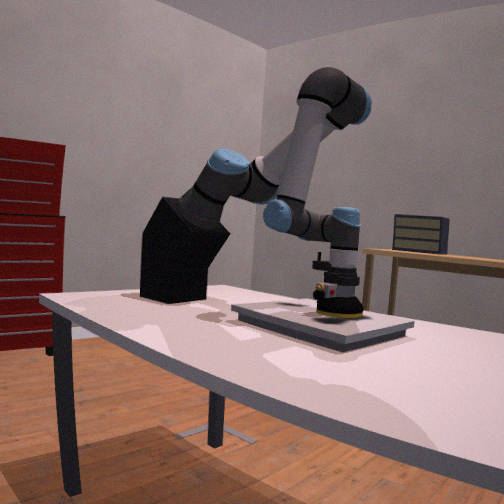

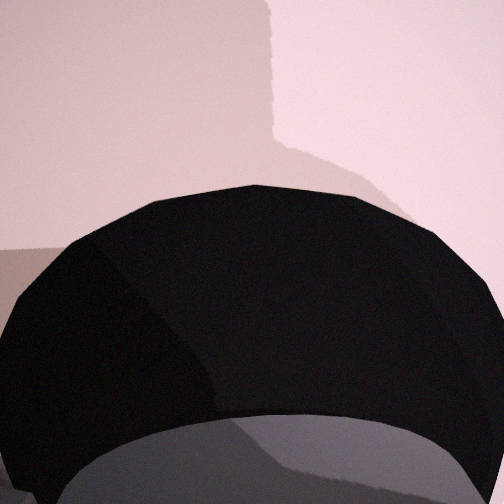

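Scene clock: 362.87 s.
end_effector_position=(+0.5215, +0.0944, +0.0423) force_n=(-7.3, -1.6, -50.0) torque_nm=(+0.45, +0.98, -0.23) end_effector_quat_wxyz=(+0.001, +0.739, +0.673, -0.000) end_effector_velocity=(+0.055, +0.001, -0.000) end_effector_angular_velocity=(-0.003, +0.004, -0.000)
Joint positions: [-0.292 -1.272  2.272 -3.185 -1.441 -1.55 ]
Joint velocities: [ 0.013 -0.006 -0.144  0.153 -0.011  0.01 ]
Joint torques (N m, as the arm reports them, + toward a larger angle): [  5.33 -19.1   -3.44   2.    -0.67   0.69]
Hand target: +0.507, +0.094, +0.022; -0.024, +0.742, +0.669, -0.026
Off the commanded pose: 0.026 m, 4 deg.
Joint stiffness scale: [0.5 0.5 0.5 0.5 0.5 0.5]

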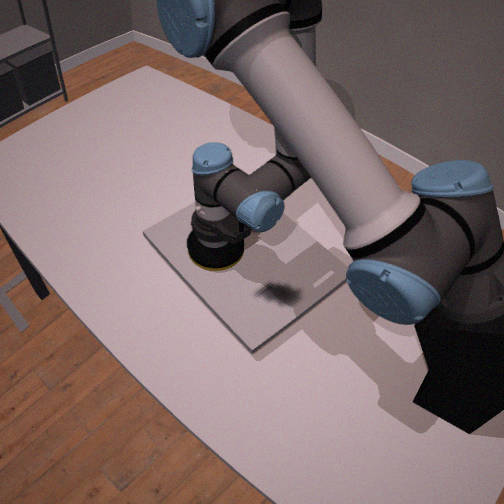

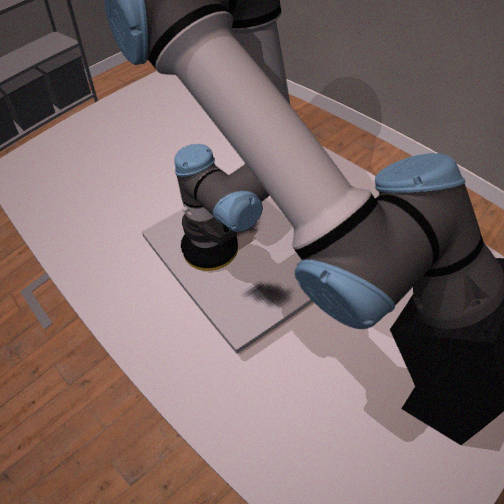

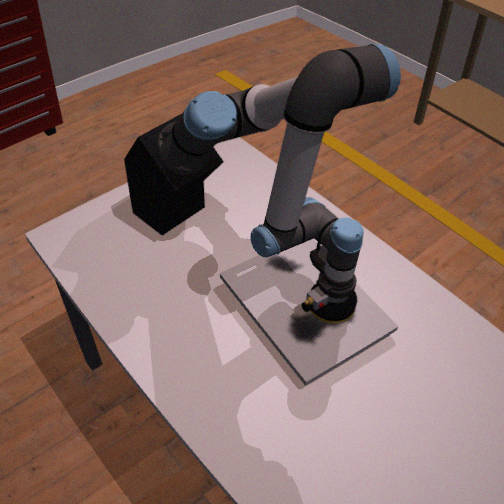

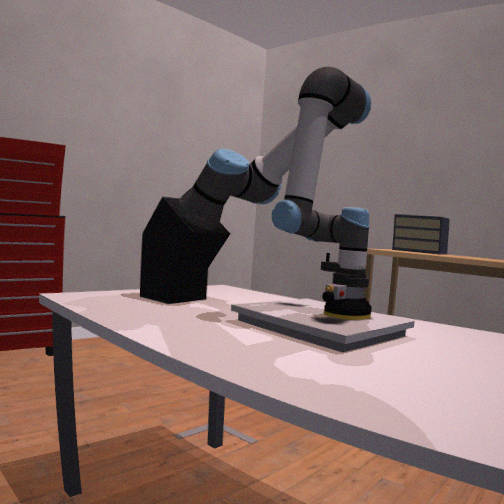

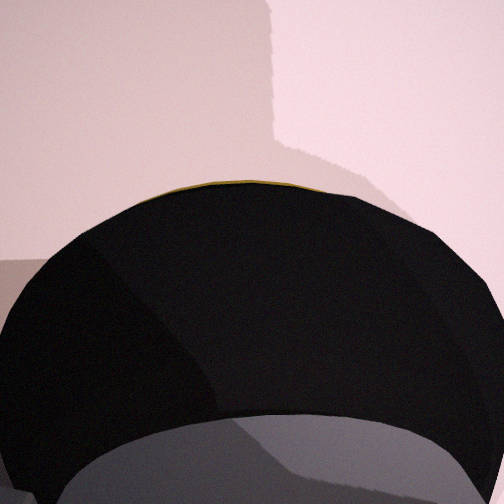

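Scene clock: 363.37 s.
end_effector_position=(+0.5495, +0.0942, +0.0425) force_n=(+1.1, +4.3, -42.1) torque_nm=(-0.45, +0.24, -0.16) end_effector_quat_wxyz=(+0.001, +0.739, +0.674, -0.001) end_effector_velocity=(+0.052, +0.002, +0.001) end_effector_angular_velocity=(+0.004, +0.011, -0.003)
Joint positions: [-0.288 -1.273  2.199 -3.111 -1.445 -1.547]
Joint velocities: [ 0.01  -0.    -0.141  0.151 -0.003  0.01 ]
Joint torques (N m, as the arm reports them, + toward a larger angle): [  6.1  -19.33  -3.42   1.42  -0.74   0.38]
Hand target: +0.532, +0.094, +0.019; -0.026, +0.742, +0.670, -0.028
Off the commanded pose: 0.030 m, 5 deg.
Joint stiffness scale: [0.5 0.5 0.5 0.5 0.5 0.5]

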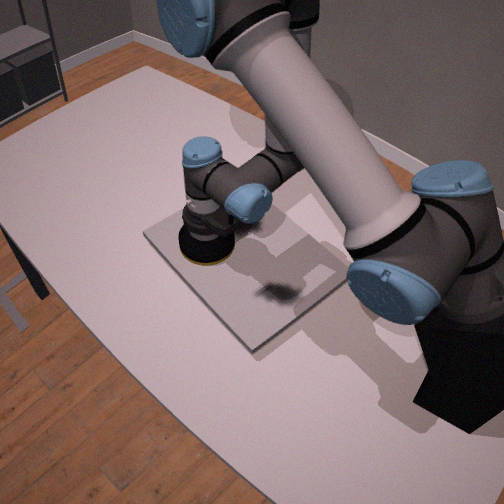

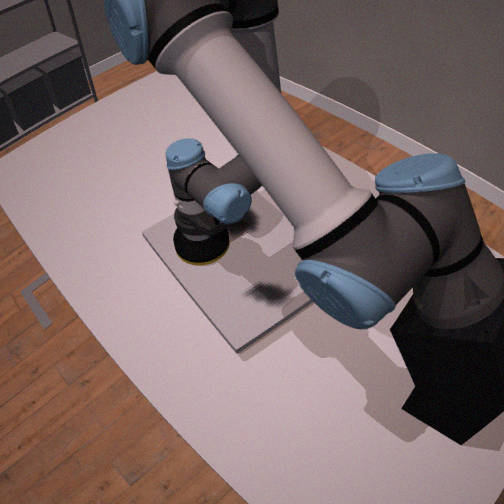

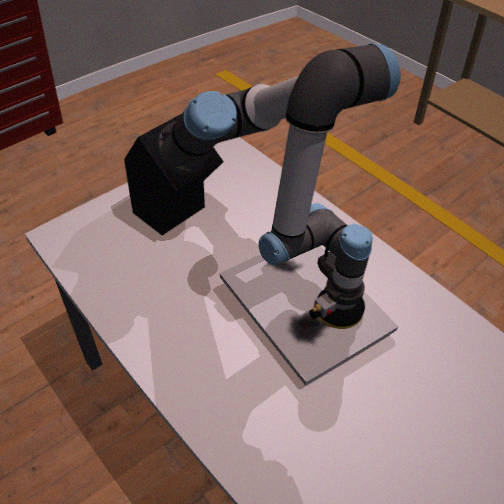

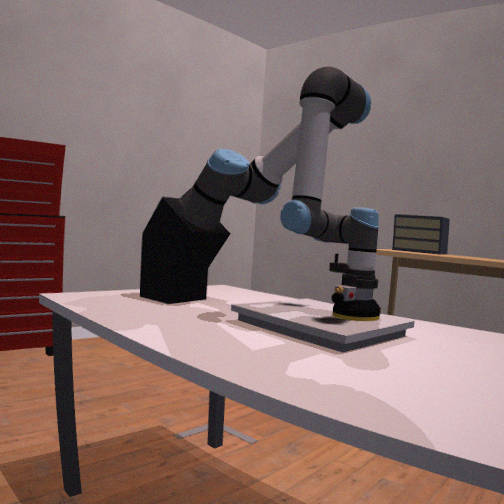

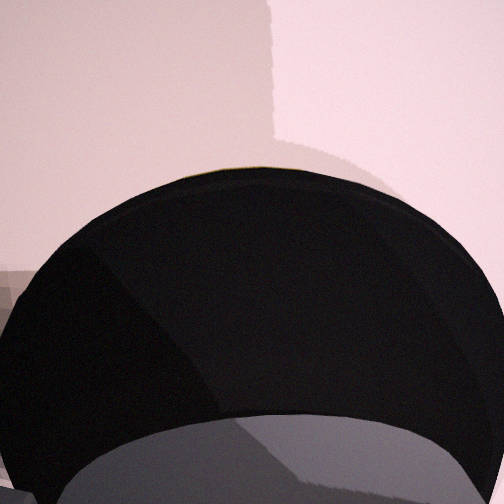

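Scene clock: 363.87 s.
end_effector_position=(+0.5554, +0.0784, +0.0423) force_n=(+1.9, +6.2, -44.0) torque_nm=(+0.30, -0.34, +0.01) end_effector_quat_wxyz=(-0.000, +0.738, +0.674, -0.000) end_effector_velocity=(-0.015, -0.089, +0.000) end_effector_angular_velocity=(-0.011, +0.000, -0.025)
Joint positions: [-0.323 -1.275  2.19  -3.094 -1.422 -1.578]
Joint velocities: [-0.195 -0.017  0.077 -0.037  0.1   -0.137]
Joint torques (N m, as the arm reports them, + toward a larger angle): [  0.44 -18.65   2.61   1.42   0.02  -0.08]
Hand target: +0.521, +0.061, +0.020; -0.031, +0.744, +0.667, -0.027
Off the commanded pose: 0.047 m, 5 deg.
Joint stiffness scale: [0.5 0.5 0.5 0.5 0.5 0.5]

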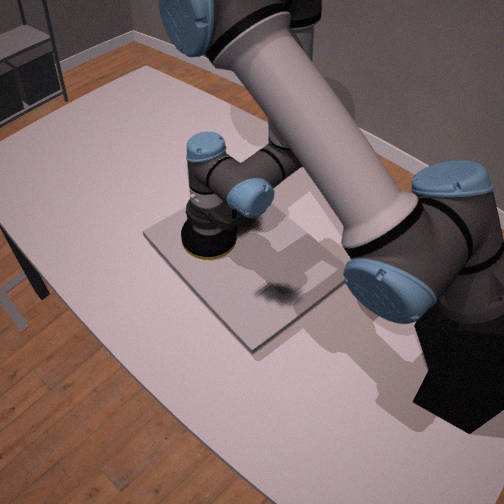

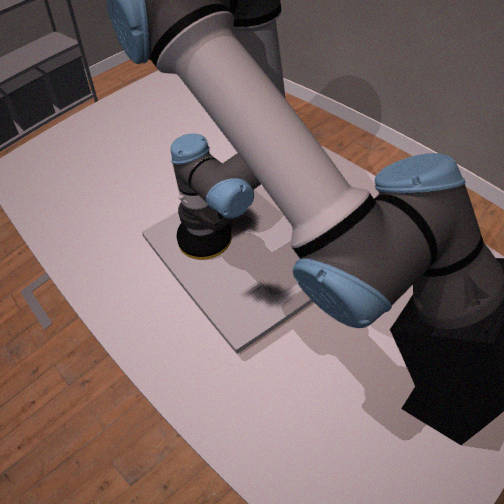

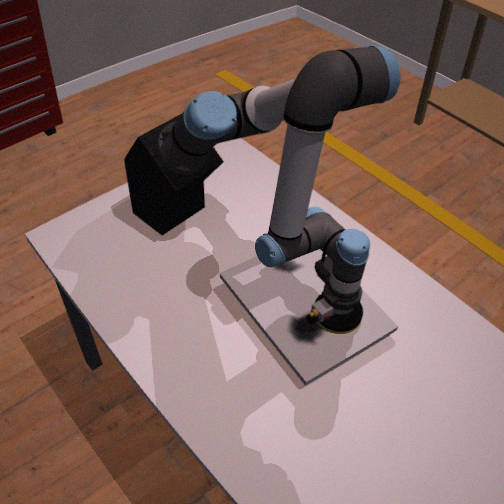

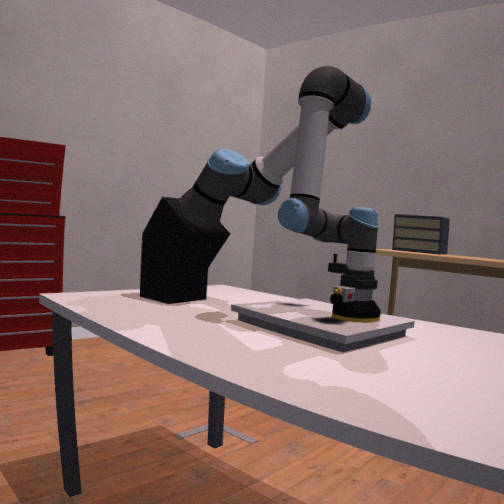

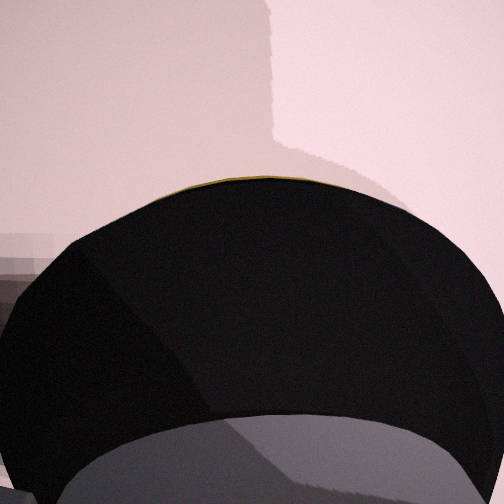

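Scene clock: 364.37 s.
end_effector_position=(+0.5525, +0.0523, +0.0422) force_n=(-0.2, +0.4, -50.0) torque_nm=(+0.50, -0.04, -0.21) end_effector_quat_wxyz=(-0.001, +0.738, +0.675, +0.000) end_effector_velocity=(-0.007, -0.054, -0.000) end_effector_angular_velocity=(-0.006, +0.002, -0.001)
Joint positions: [-0.382 -1.279  2.207 -3.099 -1.386 -1.629]
Joint velocities: [-0.119 -0.005  0.031 -0.007  0.061 -0.099]
Joint torques (N m, as the arm reports them, + toward a larger angle): [ -0.04 -19.21   3.04   1.58   0.22  -0.01]
Hand target: +0.518, +0.042, +0.019; -0.034, +0.743, +0.668, -0.025
Off the commanded pose: 0.044 m, 5 deg.
Joint stiffness scale: [0.5 0.5 0.5 0.5 0.5 0.5]

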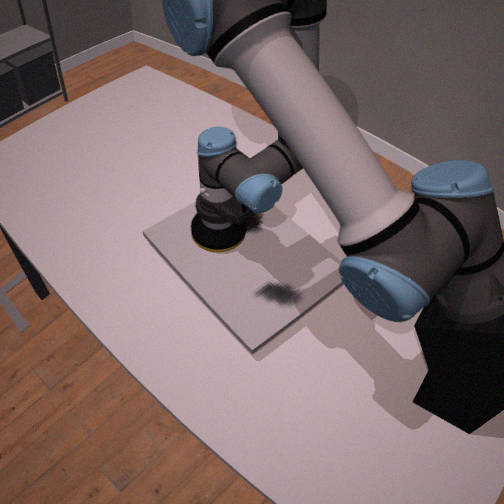

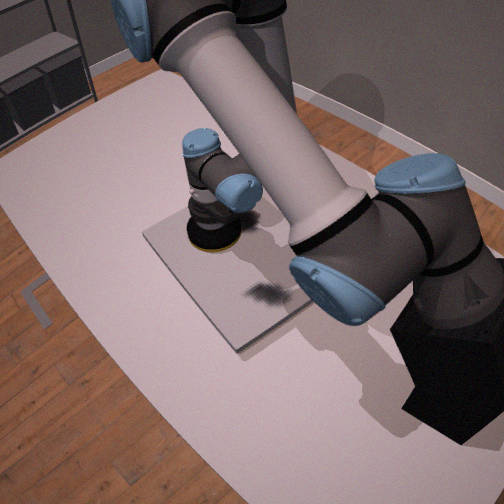

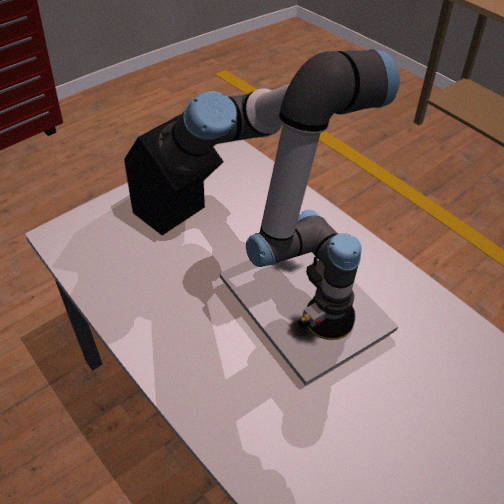

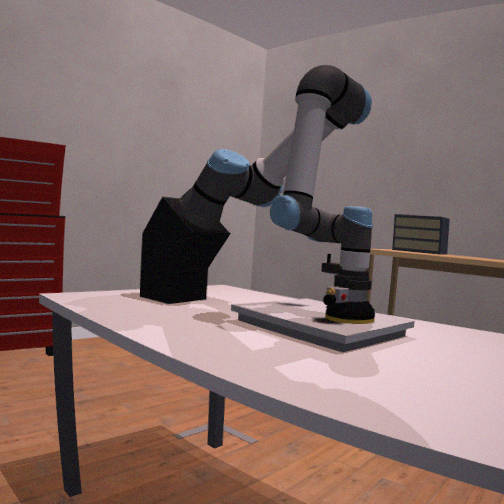

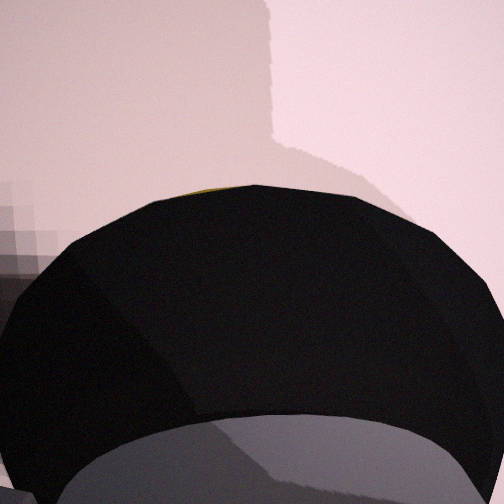

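Scene clock: 364.87 s.
end_effector_position=(+0.5500, +0.0257, +0.0422) force_n=(+0.1, +1.6, -50.0) torque_nm=(+0.85, +0.13, -0.08) end_effector_quat_wxyz=(-0.001, +0.738, +0.675, +0.001) end_effector_velocity=(-0.007, -0.054, -0.000) end_effector_angular_velocity=(-0.002, +0.003, +0.000)
Joint positions: [-0.442 -1.279  2.219 -3.101 -1.352 -1.68 ]
Joint velocities: [-0.121  0.     0.023  0.001  0.065 -0.103]
Joint torques (N m, as the arm reports them, + toward a larger angle): [  0.98 -18.09   4.71   1.95   0.41   0.14]
Hand target: +0.515, +0.018, +0.019; -0.037, +0.743, +0.668, -0.023
Off the commanded pose: 0.044 m, 5 deg.
Joint stiffness scale: [0.5 0.5 0.5 0.5 0.5 0.5]

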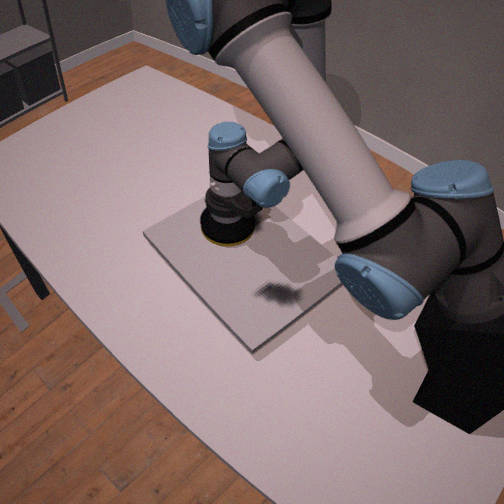

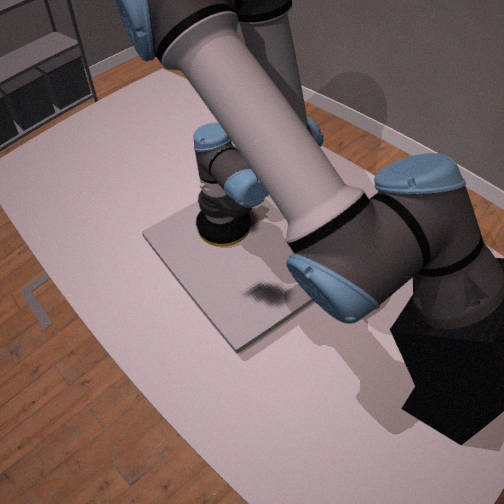

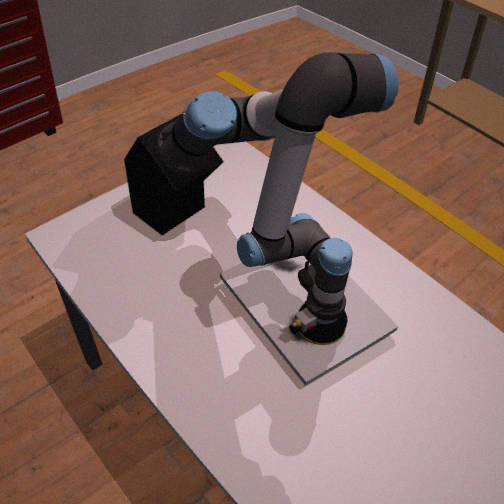

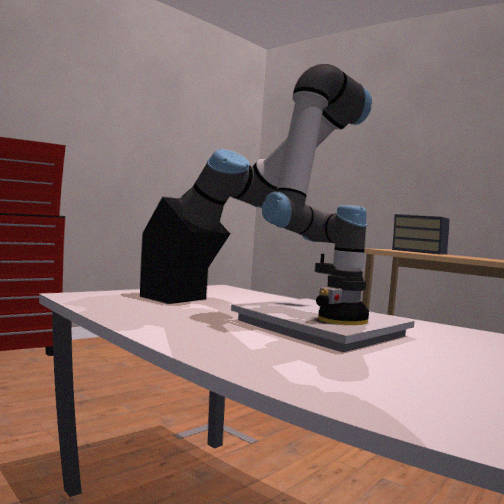

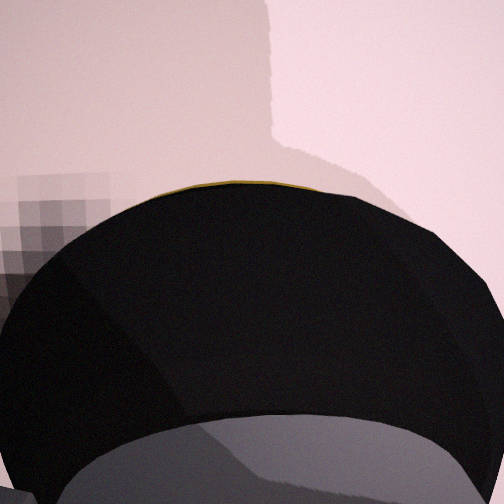

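Scene clock: 365.37 s.
end_effector_position=(+0.5465, -0.0005, +0.0423) force_n=(+1.9, +3.7, -44.4) torque_nm=(-0.21, -0.29, -0.02) end_effector_quat_wxyz=(-0.002, +0.738, +0.675, +0.001) end_effector_velocity=(-0.006, -0.052, +0.000) end_effector_angular_velocity=(+0.003, -0.002, +0.001)
Joint positions: [-0.502 -1.279  2.229 -3.098 -1.318 -1.732]
Joint velocities: [-0.119  0.005  0.015  0.004  0.068 -0.103]
Joint torques (N m, as the arm reports them, + toward a larger angle): [  0.97 -15.63   1.98   1.67   0.2   -0.16]
Hand target: +0.512, -0.007, +0.019; -0.039, +0.744, +0.667, -0.020
Off the commanded pose: 0.044 m, 5 deg.
Joint stiffness scale: [0.5 0.5 0.5 0.5 0.5 0.5]

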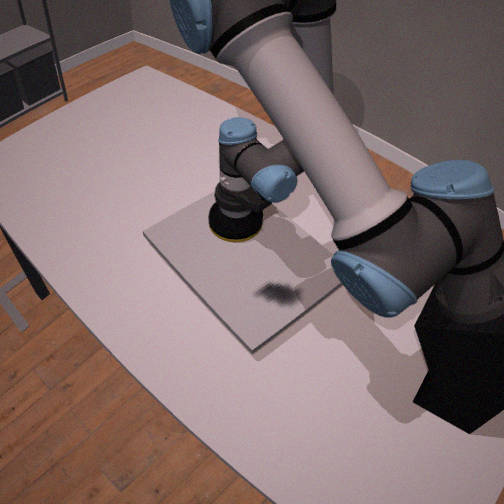

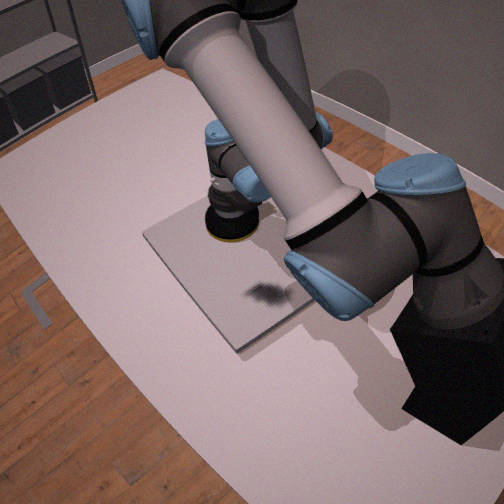

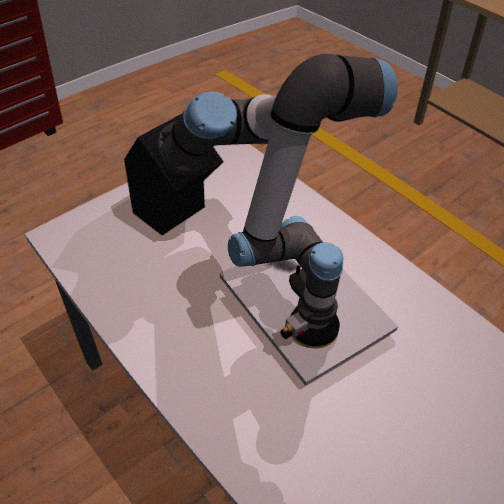

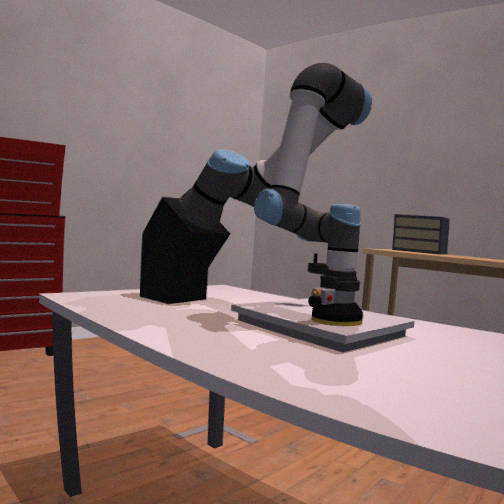

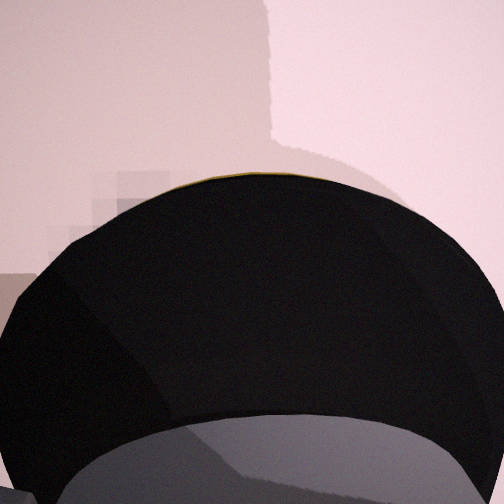

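Scene clock: 365.87 s.
end_effector_position=(+0.5437, -0.0228, +0.0423) force_n=(+7.4, +6.4, -39.5) torque_nm=(-0.02, -1.01, -0.01) end_effector_quat_wxyz=(-0.002, +0.738, +0.675, -0.000) end_effector_velocity=(-0.000, +0.001, -0.000) end_effector_angular_velocity=(+0.005, +0.001, +0.007)
Joint positions: [-0.551 -1.276  2.233 -3.092 -1.293 -1.774]
Joint velocities: [-0.     0.    -0.     0.003  0.005 -0.008]
Joint torques (N m, as the arm reports them, + toward a larger angle): [  1.77 -17.3   -0.73   1.67   0.1    0.07]
Hand target: +0.515, -0.017, +0.020; -0.035, +0.742, +0.669, -0.018
Off the commanded pose: 0.037 m, 4 deg.
Joint stiffness scale: [0.5 0.5 0.5 0.5 0.5 0.5]

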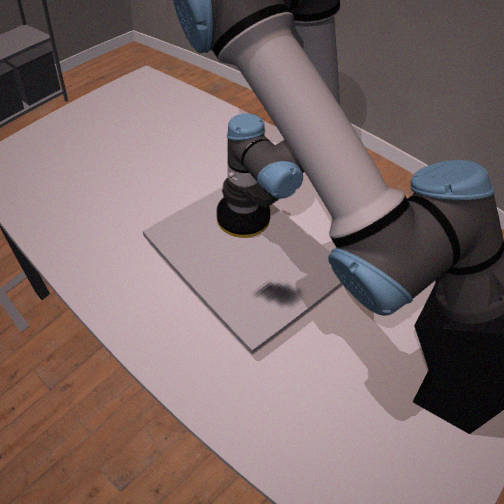

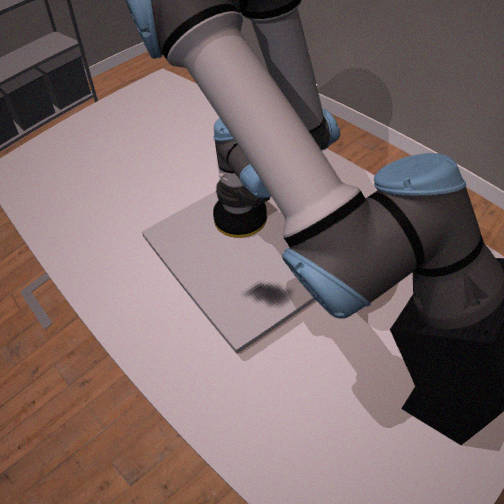

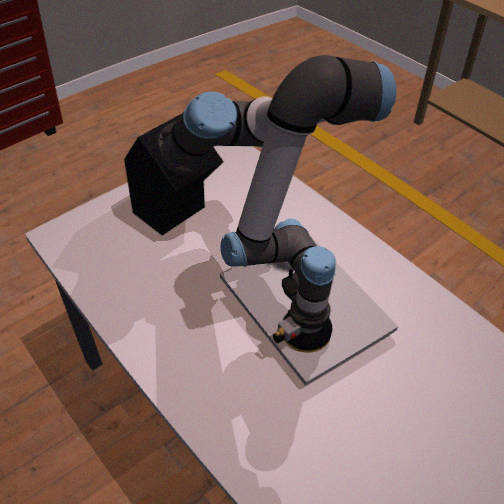

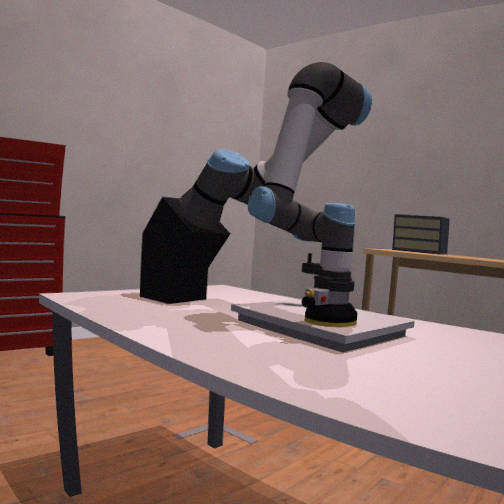

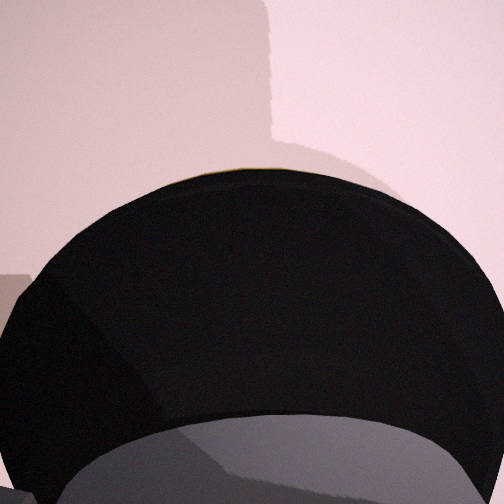

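Scene clock: 366.37 s.
end_effector_position=(+0.5443, -0.0228, +0.0432) force_n=(+1.6, +1.3, -11.4) torque_nm=(+0.29, -0.03, -0.28) end_effector_quat_wxyz=(-0.001, +0.737, +0.675, +0.000) end_effector_velocity=(+0.003, +0.002, +0.008) end_effector_angular_velocity=(+0.001, +0.002, -0.002)
Joint positions: [-0.551 -1.279  2.233 -3.092 -1.293 -1.775]
Joint velocities: [ 0.    -0.024 -0.     0.027  0.001  0.002]
Joint torques (N m, as the arm reports them, + toward a larger angle): [ -0.7  -37.22  -3.58  -1.42   0.24  -0.07]
Hand target: +0.544, -0.023, +0.052; -0.002, +0.738, +0.675, -0.000
Off the commanded pose: 0.009 m, 0 deg.
Joint stiffness scale: [0.5 0.5 0.5 0.5 0.5 0.5]

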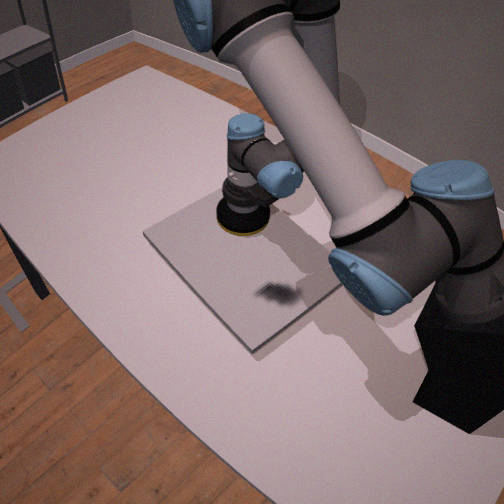

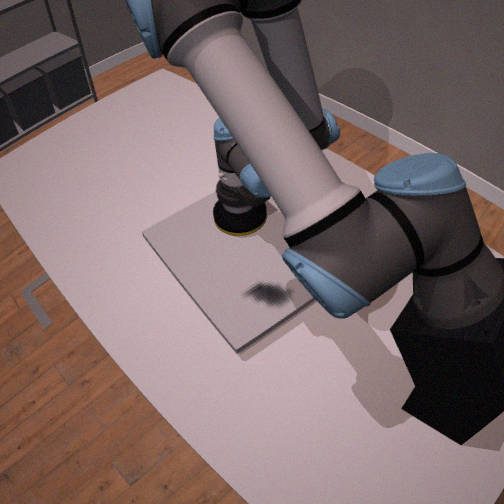

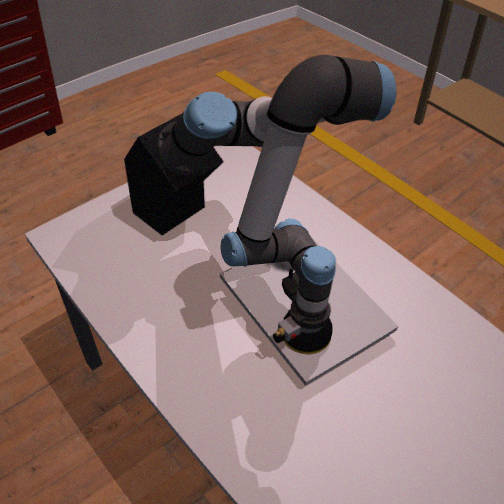

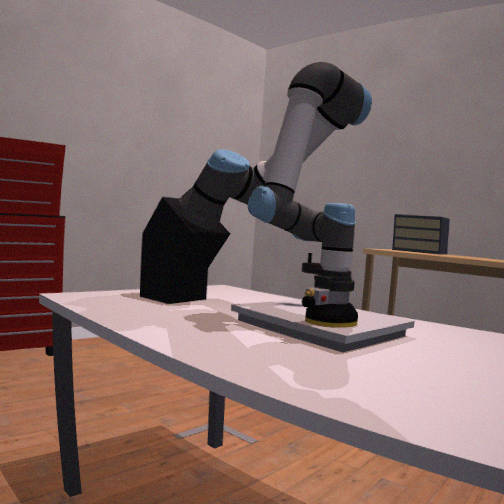

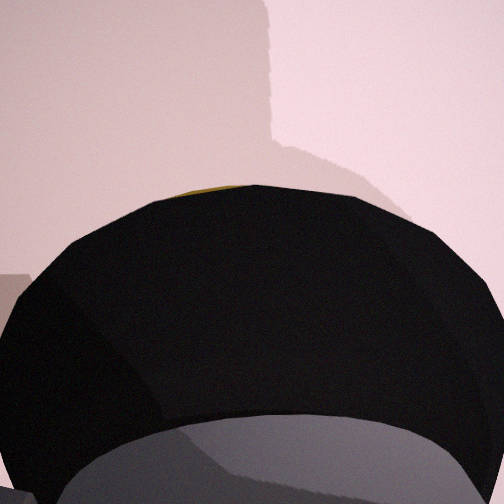

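Scene clock: 366.87 s.
end_effector_position=(+0.5462, -0.0213, +0.0509) force_n=(+0.0, +4.0, -0.1) torque_nm=(+0.52, +0.13, +0.20) end_effector_quat_wxyz=(-0.000, +0.737, +0.676, +0.001) end_effector_velocity=(-0.001, -0.001, -0.000) end_effector_angular_velocity=(+0.001, +0.005, -0.002)
Joint positions: [-0.551 -1.302  2.237 -3.075 -1.292 -1.778]
Joint velocities: [-0.002  0.     0.001  0.005  0.    -0.001]
Joint torques (N m, as the arm reports them, + toward a larger angle): [ -0.94 -40.54  -4.16  -2.6    0.35  -0.42]
Hand target: +0.544, -0.023, +0.052; -0.002, +0.738, +0.675, -0.000
Off the commanded pose: 0.003 m, 0 deg.
Joint stiffness scale: [0.5 0.5 0.5 0.5 0.5 0.5]
wait: 0.50 s; no rest

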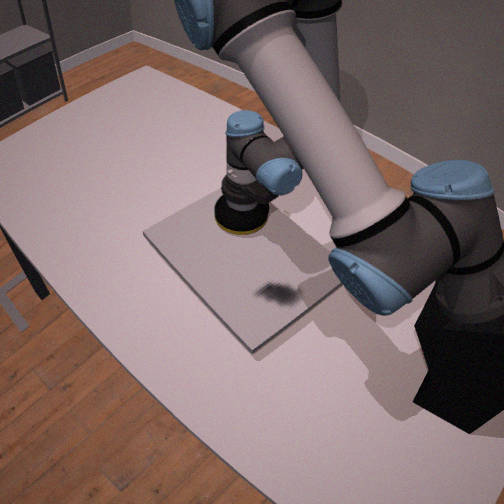

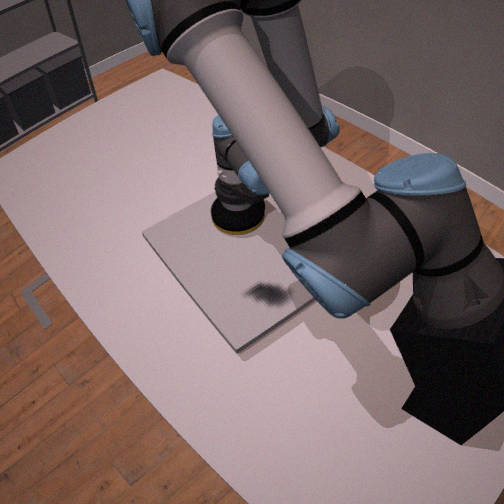

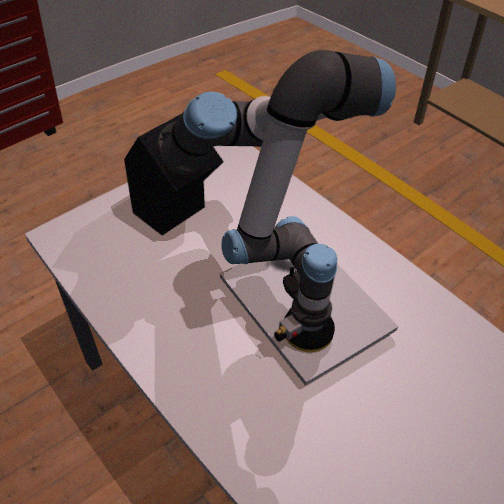

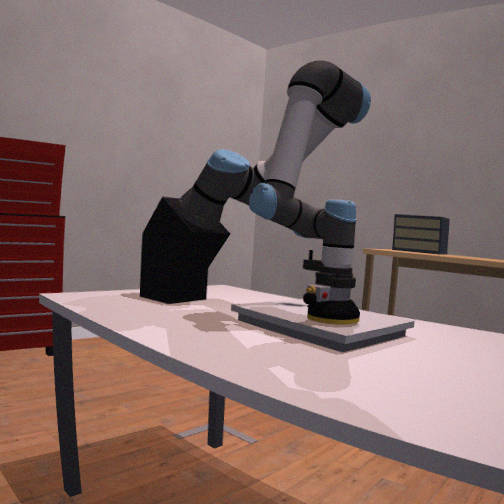

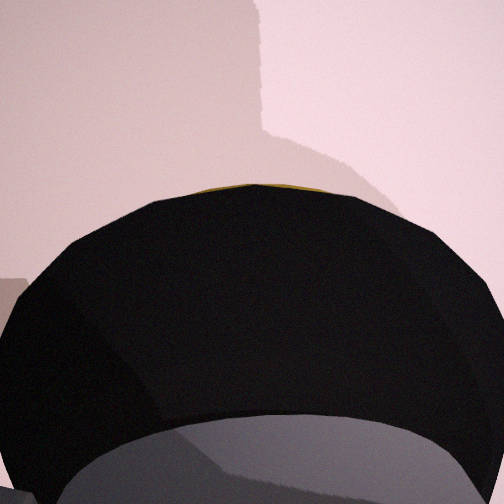

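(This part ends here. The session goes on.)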